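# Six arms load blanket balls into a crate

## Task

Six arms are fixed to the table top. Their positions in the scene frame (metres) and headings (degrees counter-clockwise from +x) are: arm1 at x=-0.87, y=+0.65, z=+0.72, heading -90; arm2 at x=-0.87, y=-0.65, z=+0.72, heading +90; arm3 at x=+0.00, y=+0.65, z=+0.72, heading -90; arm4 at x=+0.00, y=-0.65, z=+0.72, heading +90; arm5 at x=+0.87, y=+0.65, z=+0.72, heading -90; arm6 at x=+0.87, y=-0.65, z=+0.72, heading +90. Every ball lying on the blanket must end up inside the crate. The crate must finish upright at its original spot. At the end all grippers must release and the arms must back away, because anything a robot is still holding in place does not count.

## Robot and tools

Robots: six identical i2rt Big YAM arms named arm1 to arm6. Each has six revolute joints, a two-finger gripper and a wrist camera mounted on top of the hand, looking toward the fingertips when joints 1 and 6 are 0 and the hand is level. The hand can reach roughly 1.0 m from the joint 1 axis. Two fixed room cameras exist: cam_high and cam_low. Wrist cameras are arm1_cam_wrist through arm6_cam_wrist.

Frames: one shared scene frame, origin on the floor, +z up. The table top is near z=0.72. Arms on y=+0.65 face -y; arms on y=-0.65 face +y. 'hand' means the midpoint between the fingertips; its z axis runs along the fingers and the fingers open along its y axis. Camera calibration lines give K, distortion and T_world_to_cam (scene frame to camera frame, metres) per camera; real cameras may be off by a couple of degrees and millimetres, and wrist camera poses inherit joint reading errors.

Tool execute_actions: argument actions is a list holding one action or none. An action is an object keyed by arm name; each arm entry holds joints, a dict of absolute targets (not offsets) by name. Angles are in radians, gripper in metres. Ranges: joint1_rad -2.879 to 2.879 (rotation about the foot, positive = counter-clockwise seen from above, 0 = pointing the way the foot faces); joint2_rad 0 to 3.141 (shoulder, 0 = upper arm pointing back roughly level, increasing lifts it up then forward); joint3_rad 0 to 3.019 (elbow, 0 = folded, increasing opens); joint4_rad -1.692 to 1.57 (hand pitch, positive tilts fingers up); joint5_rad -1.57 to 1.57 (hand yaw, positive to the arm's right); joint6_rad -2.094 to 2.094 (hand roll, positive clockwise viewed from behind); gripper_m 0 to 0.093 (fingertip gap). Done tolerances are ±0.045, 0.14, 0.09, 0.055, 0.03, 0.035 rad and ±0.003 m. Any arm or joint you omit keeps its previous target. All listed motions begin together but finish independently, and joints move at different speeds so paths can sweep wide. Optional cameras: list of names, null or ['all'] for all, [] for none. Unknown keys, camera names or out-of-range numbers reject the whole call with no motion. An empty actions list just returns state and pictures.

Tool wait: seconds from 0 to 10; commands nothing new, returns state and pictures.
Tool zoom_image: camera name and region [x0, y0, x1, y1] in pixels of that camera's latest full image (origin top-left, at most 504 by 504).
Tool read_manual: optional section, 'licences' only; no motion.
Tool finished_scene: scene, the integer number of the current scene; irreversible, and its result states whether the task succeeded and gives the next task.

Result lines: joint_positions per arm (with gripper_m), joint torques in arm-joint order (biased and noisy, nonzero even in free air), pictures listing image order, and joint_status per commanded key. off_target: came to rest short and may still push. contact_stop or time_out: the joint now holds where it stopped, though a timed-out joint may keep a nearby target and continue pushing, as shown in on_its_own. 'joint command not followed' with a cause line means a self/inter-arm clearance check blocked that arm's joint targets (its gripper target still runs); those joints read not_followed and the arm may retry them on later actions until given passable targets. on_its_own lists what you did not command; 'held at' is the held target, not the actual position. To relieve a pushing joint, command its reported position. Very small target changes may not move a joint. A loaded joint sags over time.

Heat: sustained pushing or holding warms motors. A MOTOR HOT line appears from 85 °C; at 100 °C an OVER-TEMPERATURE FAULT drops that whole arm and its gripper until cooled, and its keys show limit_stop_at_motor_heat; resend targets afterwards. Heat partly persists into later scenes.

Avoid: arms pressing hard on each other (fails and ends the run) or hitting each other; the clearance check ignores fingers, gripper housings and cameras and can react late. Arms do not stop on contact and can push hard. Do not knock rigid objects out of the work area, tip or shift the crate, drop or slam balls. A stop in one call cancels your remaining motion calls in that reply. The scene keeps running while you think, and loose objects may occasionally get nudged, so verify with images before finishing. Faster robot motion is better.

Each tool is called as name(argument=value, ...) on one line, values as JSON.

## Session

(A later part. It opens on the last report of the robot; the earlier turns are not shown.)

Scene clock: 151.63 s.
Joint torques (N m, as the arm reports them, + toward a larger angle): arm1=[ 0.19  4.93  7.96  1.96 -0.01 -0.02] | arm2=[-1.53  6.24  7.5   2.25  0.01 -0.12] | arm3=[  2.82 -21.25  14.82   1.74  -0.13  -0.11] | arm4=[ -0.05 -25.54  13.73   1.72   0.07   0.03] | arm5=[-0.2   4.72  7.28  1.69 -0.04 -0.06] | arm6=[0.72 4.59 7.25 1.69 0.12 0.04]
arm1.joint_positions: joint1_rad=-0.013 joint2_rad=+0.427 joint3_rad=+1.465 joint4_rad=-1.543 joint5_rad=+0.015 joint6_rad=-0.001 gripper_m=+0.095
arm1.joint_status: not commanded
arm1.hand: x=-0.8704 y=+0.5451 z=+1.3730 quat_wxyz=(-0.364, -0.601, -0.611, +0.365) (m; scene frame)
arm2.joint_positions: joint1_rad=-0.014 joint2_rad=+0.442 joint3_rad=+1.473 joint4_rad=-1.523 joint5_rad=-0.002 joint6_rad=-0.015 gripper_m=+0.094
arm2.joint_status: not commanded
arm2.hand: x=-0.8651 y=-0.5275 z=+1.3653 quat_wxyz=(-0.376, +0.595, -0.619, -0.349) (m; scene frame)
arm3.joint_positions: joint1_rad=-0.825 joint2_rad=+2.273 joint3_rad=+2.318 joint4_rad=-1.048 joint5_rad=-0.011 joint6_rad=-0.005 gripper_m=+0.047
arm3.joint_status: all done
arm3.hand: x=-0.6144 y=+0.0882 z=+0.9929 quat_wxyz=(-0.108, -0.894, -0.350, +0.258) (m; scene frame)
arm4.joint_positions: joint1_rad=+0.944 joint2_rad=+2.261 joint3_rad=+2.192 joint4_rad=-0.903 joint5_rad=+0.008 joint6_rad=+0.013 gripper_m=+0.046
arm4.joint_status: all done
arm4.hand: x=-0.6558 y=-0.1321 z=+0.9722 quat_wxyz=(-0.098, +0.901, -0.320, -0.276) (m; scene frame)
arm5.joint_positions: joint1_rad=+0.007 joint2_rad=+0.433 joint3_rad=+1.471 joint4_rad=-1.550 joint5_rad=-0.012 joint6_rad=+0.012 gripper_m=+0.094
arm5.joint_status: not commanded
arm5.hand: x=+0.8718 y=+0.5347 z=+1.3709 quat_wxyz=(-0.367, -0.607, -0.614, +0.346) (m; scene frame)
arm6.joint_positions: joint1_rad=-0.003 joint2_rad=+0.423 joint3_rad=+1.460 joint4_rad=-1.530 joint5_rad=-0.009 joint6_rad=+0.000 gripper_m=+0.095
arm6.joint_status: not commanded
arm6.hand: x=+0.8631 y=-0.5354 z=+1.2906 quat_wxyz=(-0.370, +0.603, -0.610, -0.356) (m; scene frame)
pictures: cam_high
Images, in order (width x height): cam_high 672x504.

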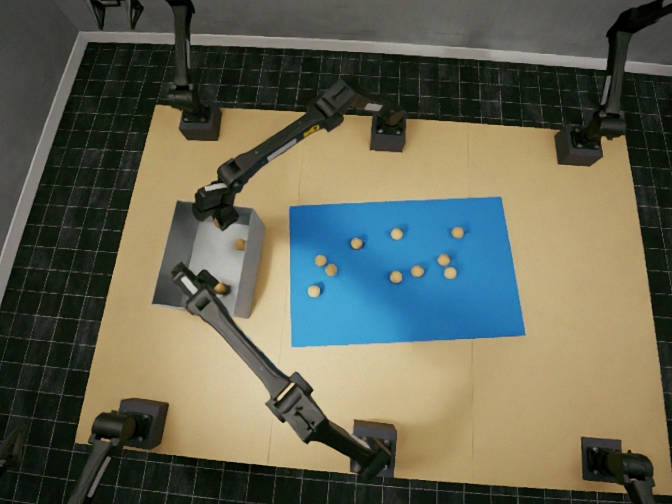

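execute_actions(actions=[{"arm3":{"joints":{"gripper_m":0.085}},"arm4":{"joints":{"gripper_m":0.088}}}], cameras=[])

execute_actions(actions=[{"arm3":{"joints":{"joint2_rad":1.4}},"arm4":{"joints":{"joint2_rad":1.4}}}], cameras=[])

execute_actions(actions=[{"arm4":{"joints":{"joint1_rad":-0.35,"joint3_rad":2.2,"joint4_rad":-1.224}}}], cameras=[])

execute_actions(actions=[{"arm3":{"joints":{"joint1_rad":-0.396,"joint3_rad":1.91,"joint4_rad":-1.111}},"arm4":{"joints":{"joint2_rad":2.4}}}], cameras=[])

execute_actions(actions=[{"arm3":{"joints":{"joint2_rad":2.225}}}], cameras=["arm3_cam_wrist","arm4_cam_wrist"])

Scene clock: 162.07 s.
Joint torques (N m, as the arm reports them, + toward a larger angle): arm1=[ 0.46  4.76  7.89  1.99  0.01 -0.04] | arm2=[-1.47  6.24  7.5   2.25  0.01 -0.12] | arm3=[  2.75 -21.13  14.84   1.74  -0.15  -0.12] | arm4=[ -0.03 -25.48  13.71   1.74   0.07   0.03] | arm5=[-0.2   4.66  7.27  1.68 -0.04 -0.06] | arm6=[0.52 4.51 7.23 1.87 0.11 0.01]
arm1.joint_positions: joint1_rad=-0.013 joint2_rad=+0.427 joint3_rad=+1.465 joint4_rad=-1.543 joint5_rad=+0.015 joint6_rad=-0.001 gripper_m=+0.095
arm1.joint_status: not commanded
arm1.hand: x=-0.8704 y=+0.5451 z=+1.3730 quat_wxyz=(-0.364, -0.601, -0.611, +0.365) (m; scene frame)
arm2.joint_positions: joint1_rad=-0.014 joint2_rad=+0.442 joint3_rad=+1.473 joint4_rad=-1.523 joint5_rad=-0.002 joint6_rad=-0.015 gripper_m=+0.094
arm2.joint_status: not commanded
arm2.hand: x=-0.8651 y=-0.5275 z=+1.3653 quat_wxyz=(-0.376, +0.595, -0.619, -0.349) (m; scene frame)
arm3.joint_positions: joint1_rad=-0.825 joint2_rad=+2.273 joint3_rad=+2.318 joint4_rad=-1.048 joint5_rad=-0.011 joint6_rad=-0.005 gripper_m=+0.085
arm3.joint_status: all done
arm3.hand: x=-0.6144 y=+0.0882 z=+0.9929 quat_wxyz=(-0.108, -0.894, -0.350, +0.258) (m; scene frame)
arm4.joint_positions: joint1_rad=+0.944 joint2_rad=+2.261 joint3_rad=+2.192 joint4_rad=-0.903 joint5_rad=+0.008 joint6_rad=+0.013 gripper_m=+0.088
arm4.joint_status: all done
arm4.hand: x=-0.6558 y=-0.1321 z=+0.9722 quat_wxyz=(-0.098, +0.901, -0.320, -0.276) (m; scene frame)
arm5.joint_positions: joint1_rad=+0.007 joint2_rad=+0.433 joint3_rad=+1.471 joint4_rad=-1.550 joint5_rad=-0.012 joint6_rad=+0.012 gripper_m=+0.094
arm5.joint_status: not commanded
arm5.hand: x=+0.8718 y=+0.5347 z=+1.3709 quat_wxyz=(-0.367, -0.607, -0.614, +0.346) (m; scene frame)
arm6.joint_positions: joint1_rad=-0.003 joint2_rad=+0.423 joint3_rad=+1.460 joint4_rad=-1.530 joint5_rad=-0.009 joint6_rad=+0.000 gripper_m=+0.095
arm6.joint_status: not commanded
arm6.hand: x=+0.8631 y=-0.5354 z=+1.2906 quat_wxyz=(-0.370, +0.603, -0.610, -0.356) (m; scene frame)
pictures: none
No camera images: the call's "cameras" was empty. Leave "cameras" out to get every camera's image.

Scene clock: 164.60 s.
Joint torques (N m, as the arm reports them, + toward a larger angle): arm1=[ 0.12  5.06  7.96  1.9   0.   -0.02] | arm2=[-1.52  6.28  7.49  2.25  0.02 -0.12] | arm3=[ 2.29 -7.6   9.77  2.54 -0.16 -0.13] | arm4=[-0.04 -8.86  9.5   2.17  0.07  0.03] | arm5=[-0.19  4.7   7.29  1.68 -0.04 -0.06] | arm6=[1.12 4.01 7.16 1.8  0.15 0.04]
arm1.joint_positions: joint1_rad=-0.013 joint2_rad=+0.427 joint3_rad=+1.465 joint4_rad=-1.543 joint5_rad=+0.015 joint6_rad=-0.001 gripper_m=+0.095
arm1.joint_status: not commanded
arm1.hand: x=-0.8704 y=+0.5451 z=+1.3730 quat_wxyz=(-0.364, -0.601, -0.611, +0.365) (m; scene frame)
arm2.joint_positions: joint1_rad=-0.014 joint2_rad=+0.442 joint3_rad=+1.473 joint4_rad=-1.523 joint5_rad=-0.002 joint6_rad=-0.015 gripper_m=+0.094
arm2.joint_status: not commanded
arm2.hand: x=-0.8651 y=-0.5275 z=+1.3653 quat_wxyz=(-0.376, +0.595, -0.619, -0.349) (m; scene frame)
arm3.joint_positions: joint1_rad=-0.825 joint2_rad=+1.386 joint3_rad=+2.333 joint4_rad=-1.048 joint5_rad=-0.011 joint6_rad=-0.005 gripper_m=+0.085
arm3.joint_status: all done
arm3.hand: x=-0.3624 y=+0.3221 z=+1.6078 quat_wxyz=(-0.246, -0.691, -0.272, +0.623) (m; scene frame)
arm4.joint_positions: joint1_rad=+0.944 joint2_rad=+1.394 joint3_rad=+2.213 joint4_rad=-0.899 joint5_rad=+0.008 joint6_rad=+0.013 gripper_m=+0.088
arm4.joint_status: all done
arm4.hand: x=-0.4179 y=-0.3206 z=+1.5981 quat_wxyz=(-0.220, +0.694, -0.248, -0.639) (m; scene frame)
arm5.joint_positions: joint1_rad=+0.007 joint2_rad=+0.433 joint3_rad=+1.471 joint4_rad=-1.550 joint5_rad=-0.012 joint6_rad=+0.012 gripper_m=+0.094
arm5.joint_status: not commanded
arm5.hand: x=+0.8718 y=+0.5347 z=+1.3709 quat_wxyz=(-0.367, -0.607, -0.614, +0.346) (m; scene frame)
arm6.joint_positions: joint1_rad=-0.003 joint2_rad=+0.423 joint3_rad=+1.460 joint4_rad=-1.530 joint5_rad=-0.009 joint6_rad=+0.000 gripper_m=+0.095
arm6.joint_status: not commanded
arm6.hand: x=+0.8631 y=-0.5354 z=+1.2906 quat_wxyz=(-0.370, +0.603, -0.610, -0.356) (m; scene frame)
pictures: none
No camera images: the call's "cameras" was empty. Leave "cameras" out to get every camera's image.

Scene clock: 166.27 s.
Joint torques (N m, as the arm reports them, + toward a larger angle): arm1=[ 0.3   4.67  7.95  1.89  0.02 -0.03] | arm2=[-1.47  6.25  7.5   2.24  0.01 -0.12] | arm3=[ 2.59 -7.07  9.67  2.56 -0.13 -0.11] | arm4=[  0.42 -11.51   8.65   1.75   0.     0.03] | arm5=[-0.13  4.65  7.28  1.67 -0.04 -0.06] | arm6=[0.08 4.09 7.15 1.87 0.12 0.01]
arm1.joint_positions: joint1_rad=-0.013 joint2_rad=+0.427 joint3_rad=+1.465 joint4_rad=-1.543 joint5_rad=+0.015 joint6_rad=-0.001 gripper_m=+0.095
arm1.joint_status: not commanded
arm1.hand: x=-0.8704 y=+0.5451 z=+1.3730 quat_wxyz=(-0.364, -0.601, -0.611, +0.365) (m; scene frame)
arm2.joint_positions: joint1_rad=-0.014 joint2_rad=+0.442 joint3_rad=+1.473 joint4_rad=-1.523 joint5_rad=-0.002 joint6_rad=-0.015 gripper_m=+0.094
arm2.joint_status: not commanded
arm2.hand: x=-0.8651 y=-0.5275 z=+1.3653 quat_wxyz=(-0.376, +0.595, -0.619, -0.349) (m; scene frame)
arm3.joint_positions: joint1_rad=-0.825 joint2_rad=+1.386 joint3_rad=+2.333 joint4_rad=-1.048 joint5_rad=-0.011 joint6_rad=-0.005 gripper_m=+0.085
arm3.joint_status: not commanded
arm3.hand: x=-0.3624 y=+0.3221 z=+1.6078 quat_wxyz=(-0.246, -0.691, -0.272, +0.623) (m; scene frame)
arm4.joint_positions: joint1_rad=-0.353 joint2_rad=+1.410 joint3_rad=+2.203 joint4_rad=-1.216 joint5_rad=+0.009 joint6_rad=+0.013 gripper_m=+0.088
arm4.joint_status: all done
arm4.hand: x=+0.1975 y=-0.1684 z=+1.5126 quat_wxyz=(-0.453, +0.461, -0.702, -0.300) (m; scene frame)
arm5.joint_positions: joint1_rad=+0.007 joint2_rad=+0.433 joint3_rad=+1.471 joint4_rad=-1.550 joint5_rad=-0.012 joint6_rad=+0.012 gripper_m=+0.094
arm5.joint_status: not commanded
arm5.hand: x=+0.8718 y=+0.5347 z=+1.3709 quat_wxyz=(-0.367, -0.607, -0.614, +0.346) (m; scene frame)
arm6.joint_positions: joint1_rad=-0.003 joint2_rad=+0.423 joint3_rad=+1.460 joint4_rad=-1.530 joint5_rad=-0.009 joint6_rad=+0.000 gripper_m=+0.095
arm6.joint_status: not commanded
arm6.hand: x=+0.8631 y=-0.5354 z=+1.2906 quat_wxyz=(-0.370, +0.603, -0.610, -0.356) (m; scene frame)
pictures: none
No camera images: the call's "cameras" was empty. Leave "cameras" out to get every camera's image.

Scene clock: 168.23 s.
Joint torques (N m, as the arm reports them, + toward a larger angle): arm1=[ 0.2   4.83  7.96  1.87  0.   -0.04] | arm2=[-1.51  6.27  7.5   2.26  0.01 -0.12] | arm3=[  1.1  -10.29  12.1    2.05  -0.03  -0.1 ] | arm4=[  0.44 -25.15  12.13   0.61   0.     0.03] | arm5=[-0.27  4.62  7.27  1.69 -0.04 -0.06] | arm6=[1.25 3.99 7.19 1.6  0.12 0.05]
arm1.joint_positions: joint1_rad=-0.013 joint2_rad=+0.427 joint3_rad=+1.465 joint4_rad=-1.543 joint5_rad=+0.015 joint6_rad=-0.001 gripper_m=+0.095
arm1.joint_status: not commanded
arm1.hand: x=-0.8704 y=+0.5451 z=+1.3730 quat_wxyz=(-0.364, -0.601, -0.611, +0.365) (m; scene frame)
arm2.joint_positions: joint1_rad=-0.014 joint2_rad=+0.442 joint3_rad=+1.473 joint4_rad=-1.523 joint5_rad=-0.002 joint6_rad=-0.015 gripper_m=+0.094
arm2.joint_status: not commanded
arm2.hand: x=-0.8651 y=-0.5275 z=+1.3653 quat_wxyz=(-0.376, +0.595, -0.619, -0.349) (m; scene frame)
arm3.joint_positions: joint1_rad=-0.389 joint2_rad=+1.394 joint3_rad=+1.900 joint4_rad=-1.101 joint5_rad=-0.014 joint6_rad=-0.005 gripper_m=+0.085
arm3.joint_status: all done
arm3.hand: x=-0.2163 y=+0.1337 z=+1.3706 quat_wxyz=(-0.266, -0.733, -0.494, +0.386) (m; scene frame)
arm4.joint_positions: joint1_rad=-0.353 joint2_rad=+2.391 joint3_rad=+2.178 joint4_rad=-1.221 joint5_rad=+0.009 joint6_rad=+0.013 gripper_m=+0.088
arm4.joint_status: all done
arm4.hand: x=+0.2893 y=+0.0442 z=+0.8416 quat_wxyz=(-0.061, +0.549, -0.833, -0.032) (m; scene frame)
arm5.joint_positions: joint1_rad=+0.007 joint2_rad=+0.433 joint3_rad=+1.471 joint4_rad=-1.550 joint5_rad=-0.012 joint6_rad=+0.012 gripper_m=+0.094
arm5.joint_status: not commanded
arm5.hand: x=+0.8718 y=+0.5347 z=+1.3709 quat_wxyz=(-0.367, -0.607, -0.614, +0.346) (m; scene frame)
arm6.joint_positions: joint1_rad=-0.003 joint2_rad=+0.423 joint3_rad=+1.460 joint4_rad=-1.530 joint5_rad=-0.009 joint6_rad=+0.000 gripper_m=+0.095
arm6.joint_status: not commanded
arm6.hand: x=+0.8631 y=-0.5354 z=+1.2906 quat_wxyz=(-0.370, +0.603, -0.610, -0.356) (m; scene frame)
pictures: none
No camera images: the call's "cameras" was empty. Leave "cameras" out to get every camera's image.

Scene clock: 170.03 s.
Joint torques (N m, as the arm reports them, + toward a larger angle): arm1=[ 0.37  4.76  7.97  1.99  0.01 -0.04] | arm2=[-1.45  6.26  7.5   2.24  0.01 -0.12] | arm3=[  1.46 -20.24  12.96   0.64  -0.03  -0.14] | arm4=[  0.39 -25.54  12.18   0.58   0.01   0.03] | arm5=[-0.09  4.73  7.27  1.69 -0.04 -0.06] | arm6=[ 0.84  4.43  7.1   1.73  0.11 -0.01]
arm1.joint_positions: joint1_rad=-0.013 joint2_rad=+0.427 joint3_rad=+1.465 joint4_rad=-1.543 joint5_rad=+0.015 joint6_rad=-0.001 gripper_m=+0.095
arm1.joint_status: not commanded
arm1.hand: x=-0.8704 y=+0.5451 z=+1.3730 quat_wxyz=(-0.364, -0.601, -0.611, +0.365) (m; scene frame)
arm2.joint_positions: joint1_rad=-0.014 joint2_rad=+0.442 joint3_rad=+1.473 joint4_rad=-1.523 joint5_rad=-0.002 joint6_rad=-0.015 gripper_m=+0.094
arm2.joint_status: not commanded
arm2.hand: x=-0.8651 y=-0.5275 z=+1.3653 quat_wxyz=(-0.376, +0.595, -0.619, -0.349) (m; scene frame)
arm3.joint_positions: joint1_rad=-0.389 joint2_rad=+2.205 joint3_rad=+1.885 joint4_rad=-1.103 joint5_rad=-0.014 joint6_rad=-0.005 gripper_m=+0.085
arm3.joint_status: all done
arm3.hand: x=-0.2677 y=+0.0036 z=+0.8405 quat_wxyz=(-0.049, -0.828, -0.555, +0.056) (m; scene frame)
arm4.joint_positions: joint1_rad=-0.353 joint2_rad=+2.391 joint3_rad=+2.178 joint4_rad=-1.221 joint5_rad=+0.009 joint6_rad=+0.013 gripper_m=+0.088
arm4.joint_status: not commanded
arm4.hand: x=+0.2893 y=+0.0442 z=+0.8416 quat_wxyz=(-0.061, +0.549, -0.833, -0.032) (m; scene frame)
arm5.joint_positions: joint1_rad=+0.007 joint2_rad=+0.433 joint3_rad=+1.471 joint4_rad=-1.550 joint5_rad=-0.012 joint6_rad=+0.012 gripper_m=+0.094
arm5.joint_status: not commanded
arm5.hand: x=+0.8718 y=+0.5347 z=+1.3709 quat_wxyz=(-0.367, -0.607, -0.614, +0.346) (m; scene frame)
arm6.joint_positions: joint1_rad=-0.003 joint2_rad=+0.423 joint3_rad=+1.460 joint4_rad=-1.530 joint5_rad=-0.009 joint6_rad=+0.000 gripper_m=+0.095
arm6.joint_status: not commanded
arm6.hand: x=+0.8631 y=-0.5354 z=+1.2906 quat_wxyz=(-0.370, +0.603, -0.610, -0.356) (m; scene frame)
pictures: arm3_cam_wrist, arm4_cam_wrist
camera_calibration (this result's frames):
arm3_cam_wrist: T_world_to_cam=[[-0.923097, 0.383987, -0.0211124, -0.229432], [0.330114, 0.819357, 0.468699, -0.30456], [0.197273, 0.425685, -0.883106, 0.918178], [0, 0, 0, 1]] pos_world=[-0.29238, -0.0532126, 0.948751]
arm4_cam_wrist: T_world_to_cam=[[0.917821, -0.396455, 0.0206866, -0.266394], [-0.362055, -0.81453, 0.453274, -0.232408], [-0.162853, -0.423514, -0.891131, 0.940795], [0, 0, 0, 1]] pos_world=[0.313569, 0.103523, 0.949227]
Images, in order (width x height): arm3_cam_wrist 672x504, arm4_cam_wrist 672x504.

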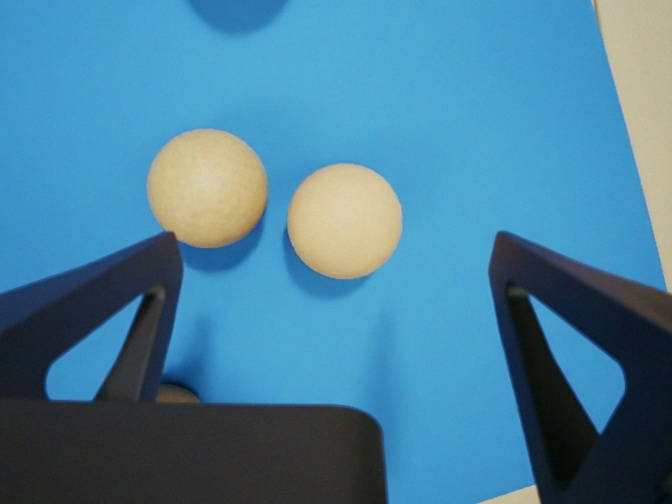

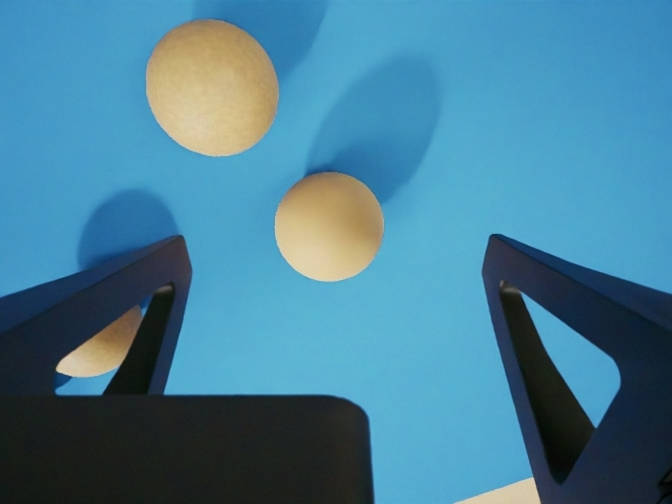

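execute_actions(actions=[{"arm3":{"joints":{"joint6_rad":-1.35,"joint1_rad":-0.402,"gripper_m":0.08}},"arm4":{"joints":{"joint2_rad":2.525}}}], cameras=[])

execute_actions(actions=[{"arm3":{"joints":{"joint2_rad":2.35}}}], cameras=["arm3_cam_wrist","arm4_cam_wrist"])

Scene clock: 177.97 s.
Joint torques (N m, as the arm reports them, + toward a larger angle): arm1=[ 0.2   4.65  7.95  2.    0.02 -0.03] | arm2=[-1.46  6.23  7.51  2.26  0.01 -0.12] | arm3=[  0.87 -19.92  12.79   0.61  -0.15  -0.26] | arm4=[  0.45 -25.45  11.16   0.44   0.08   0.04] | arm5=[-0.17  4.68  7.27  1.7  -0.04 -0.05] | arm6=[ 0.78  3.93  7.33  1.78  0.14 -0.03]
arm1.joint_positions: joint1_rad=-0.013 joint2_rad=+0.427 joint3_rad=+1.465 joint4_rad=-1.543 joint5_rad=+0.015 joint6_rad=-0.001 gripper_m=+0.095
arm1.joint_status: not commanded
arm1.hand: x=-0.8704 y=+0.5451 z=+1.3730 quat_wxyz=(-0.364, -0.601, -0.611, +0.365) (m; scene frame)
arm2.joint_positions: joint1_rad=-0.014 joint2_rad=+0.442 joint3_rad=+1.473 joint4_rad=-1.523 joint5_rad=-0.002 joint6_rad=-0.015 gripper_m=+0.094
arm2.joint_status: not commanded
arm2.hand: x=-0.8651 y=-0.5275 z=+1.3653 quat_wxyz=(-0.376, +0.595, -0.619, -0.349) (m; scene frame)
arm3.joint_positions: joint1_rad=-0.392 joint2_rad=+2.205 joint3_rad=+1.885 joint4_rad=-1.103 joint5_rad=-0.014 joint6_rad=-1.342 gripper_m=+0.080
arm3.joint_status: all done
arm3.hand: x=-0.2695 y=+0.0043 z=+0.8405 quat_wxyz=(-0.003, -0.307, -0.949, +0.074) (m; scene frame)
arm4.joint_positions: joint1_rad=-0.352 joint2_rad=+2.514 joint3_rad=+2.183 joint4_rad=-1.223 joint5_rad=+0.008 joint6_rad=+0.013 gripper_m=+0.088
arm4.joint_status: all done
arm4.hand: x=+0.2822 y=+0.0272 z=+0.7548 quat_wxyz=(-0.011, +0.550, -0.835, +0.001) (m; scene frame)
arm5.joint_positions: joint1_rad=+0.007 joint2_rad=+0.433 joint3_rad=+1.471 joint4_rad=-1.550 joint5_rad=-0.012 joint6_rad=+0.012 gripper_m=+0.094
arm5.joint_status: not commanded
arm5.hand: x=+0.8718 y=+0.5347 z=+1.3709 quat_wxyz=(-0.367, -0.607, -0.614, +0.346) (m; scene frame)
arm6.joint_positions: joint1_rad=-0.003 joint2_rad=+0.423 joint3_rad=+1.460 joint4_rad=-1.530 joint5_rad=-0.009 joint6_rad=+0.000 gripper_m=+0.095
arm6.joint_status: not commanded
arm6.hand: x=+0.8631 y=-0.5354 z=+1.2906 quat_wxyz=(-0.370, +0.603, -0.610, -0.356) (m; scene frame)
pictures: none
No camera images: the call's "cameras" was empty. Leave "cameras" out to get every camera's image.

Scene clock: 179.00 s.
Joint torques (N m, as the arm reports them, + toward a larger angle): arm1=[ 0.35  4.83  7.99  1.92  0.   -0.04] | arm2=[-1.46  6.27  7.51  2.24  0.01 -0.12] | arm3=[  1.1  -21.19  11.87   0.26  -0.18  -0.26] | arm4=[  0.34 -25.76  11.18   0.44   0.07   0.04] | arm5=[-0.17  4.7   7.28  1.69 -0.04 -0.07] | arm6=[ 0.4   4.63  7.27  1.6   0.11 -0.02]
arm1.joint_positions: joint1_rad=-0.013 joint2_rad=+0.427 joint3_rad=+1.465 joint4_rad=-1.543 joint5_rad=+0.015 joint6_rad=-0.001 gripper_m=+0.095
arm1.joint_status: not commanded
arm1.hand: x=-0.8704 y=+0.5451 z=+1.3730 quat_wxyz=(-0.364, -0.601, -0.611, +0.365) (m; scene frame)
arm2.joint_positions: joint1_rad=-0.014 joint2_rad=+0.442 joint3_rad=+1.473 joint4_rad=-1.523 joint5_rad=-0.002 joint6_rad=-0.015 gripper_m=+0.094
arm2.joint_status: not commanded
arm2.hand: x=-0.8651 y=-0.5275 z=+1.3653 quat_wxyz=(-0.376, +0.595, -0.619, -0.349) (m; scene frame)
arm3.joint_positions: joint1_rad=-0.392 joint2_rad=+2.343 joint3_rad=+1.886 joint4_rad=-1.103 joint5_rad=-0.013 joint6_rad=-1.343 gripper_m=+0.080
arm3.joint_status: all done
arm3.hand: x=-0.2617 y=+0.0224 z=+0.7484 quat_wxyz=(-0.008, -0.308, -0.951, +0.006) (m; scene frame)
arm4.joint_positions: joint1_rad=-0.352 joint2_rad=+2.514 joint3_rad=+2.183 joint4_rad=-1.223 joint5_rad=+0.008 joint6_rad=+0.013 gripper_m=+0.088
arm4.joint_status: not commanded
arm4.hand: x=+0.2822 y=+0.0272 z=+0.7548 quat_wxyz=(-0.011, +0.550, -0.835, +0.001) (m; scene frame)
arm5.joint_positions: joint1_rad=+0.007 joint2_rad=+0.433 joint3_rad=+1.471 joint4_rad=-1.550 joint5_rad=-0.012 joint6_rad=+0.012 gripper_m=+0.094
arm5.joint_status: not commanded
arm5.hand: x=+0.8718 y=+0.5347 z=+1.3709 quat_wxyz=(-0.367, -0.607, -0.614, +0.346) (m; scene frame)
arm6.joint_positions: joint1_rad=-0.003 joint2_rad=+0.423 joint3_rad=+1.460 joint4_rad=-1.530 joint5_rad=-0.009 joint6_rad=+0.000 gripper_m=+0.095
arm6.joint_status: not commanded
arm6.hand: x=+0.8631 y=-0.5354 z=+1.2906 quat_wxyz=(-0.370, +0.603, -0.610, -0.356) (m; scene frame)
pictures: arm3_cam_wrist, arm4_cam_wrist
camera_calibration (this result's frames):
arm3_cam_wrist: T_world_to_cam=[[-0.590617, -0.806941, 0.00419688, -0.13828], [-0.657024, 0.483896, 0.578069, -0.611441], [-0.468499, 0.33866, -0.815977, 0.605132], [0, 0, 0, 1]] pos_world=[-0.199898, -0.0206444, 0.847809]
arm4_cam_wrist: T_world_to_cam=[[0.918755, -0.394273, 0.0209189, -0.265295], [-0.338233, -0.758622, 0.556858, -0.295859], [-0.203685, -0.518692, -0.830344, 0.823351], [0, 0, 0, 1]] pos_world=[0.311376, 0.0980213, 0.853965]
Images, in order (width x height): arm3_cam_wrist 672x504, arm4_cam_wrist 672x504.

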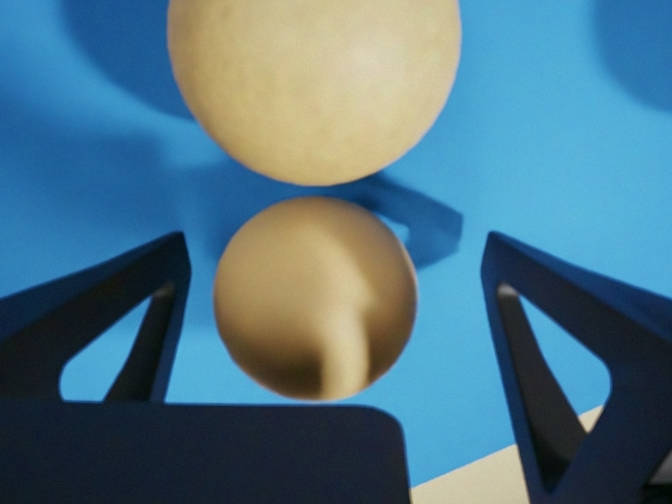

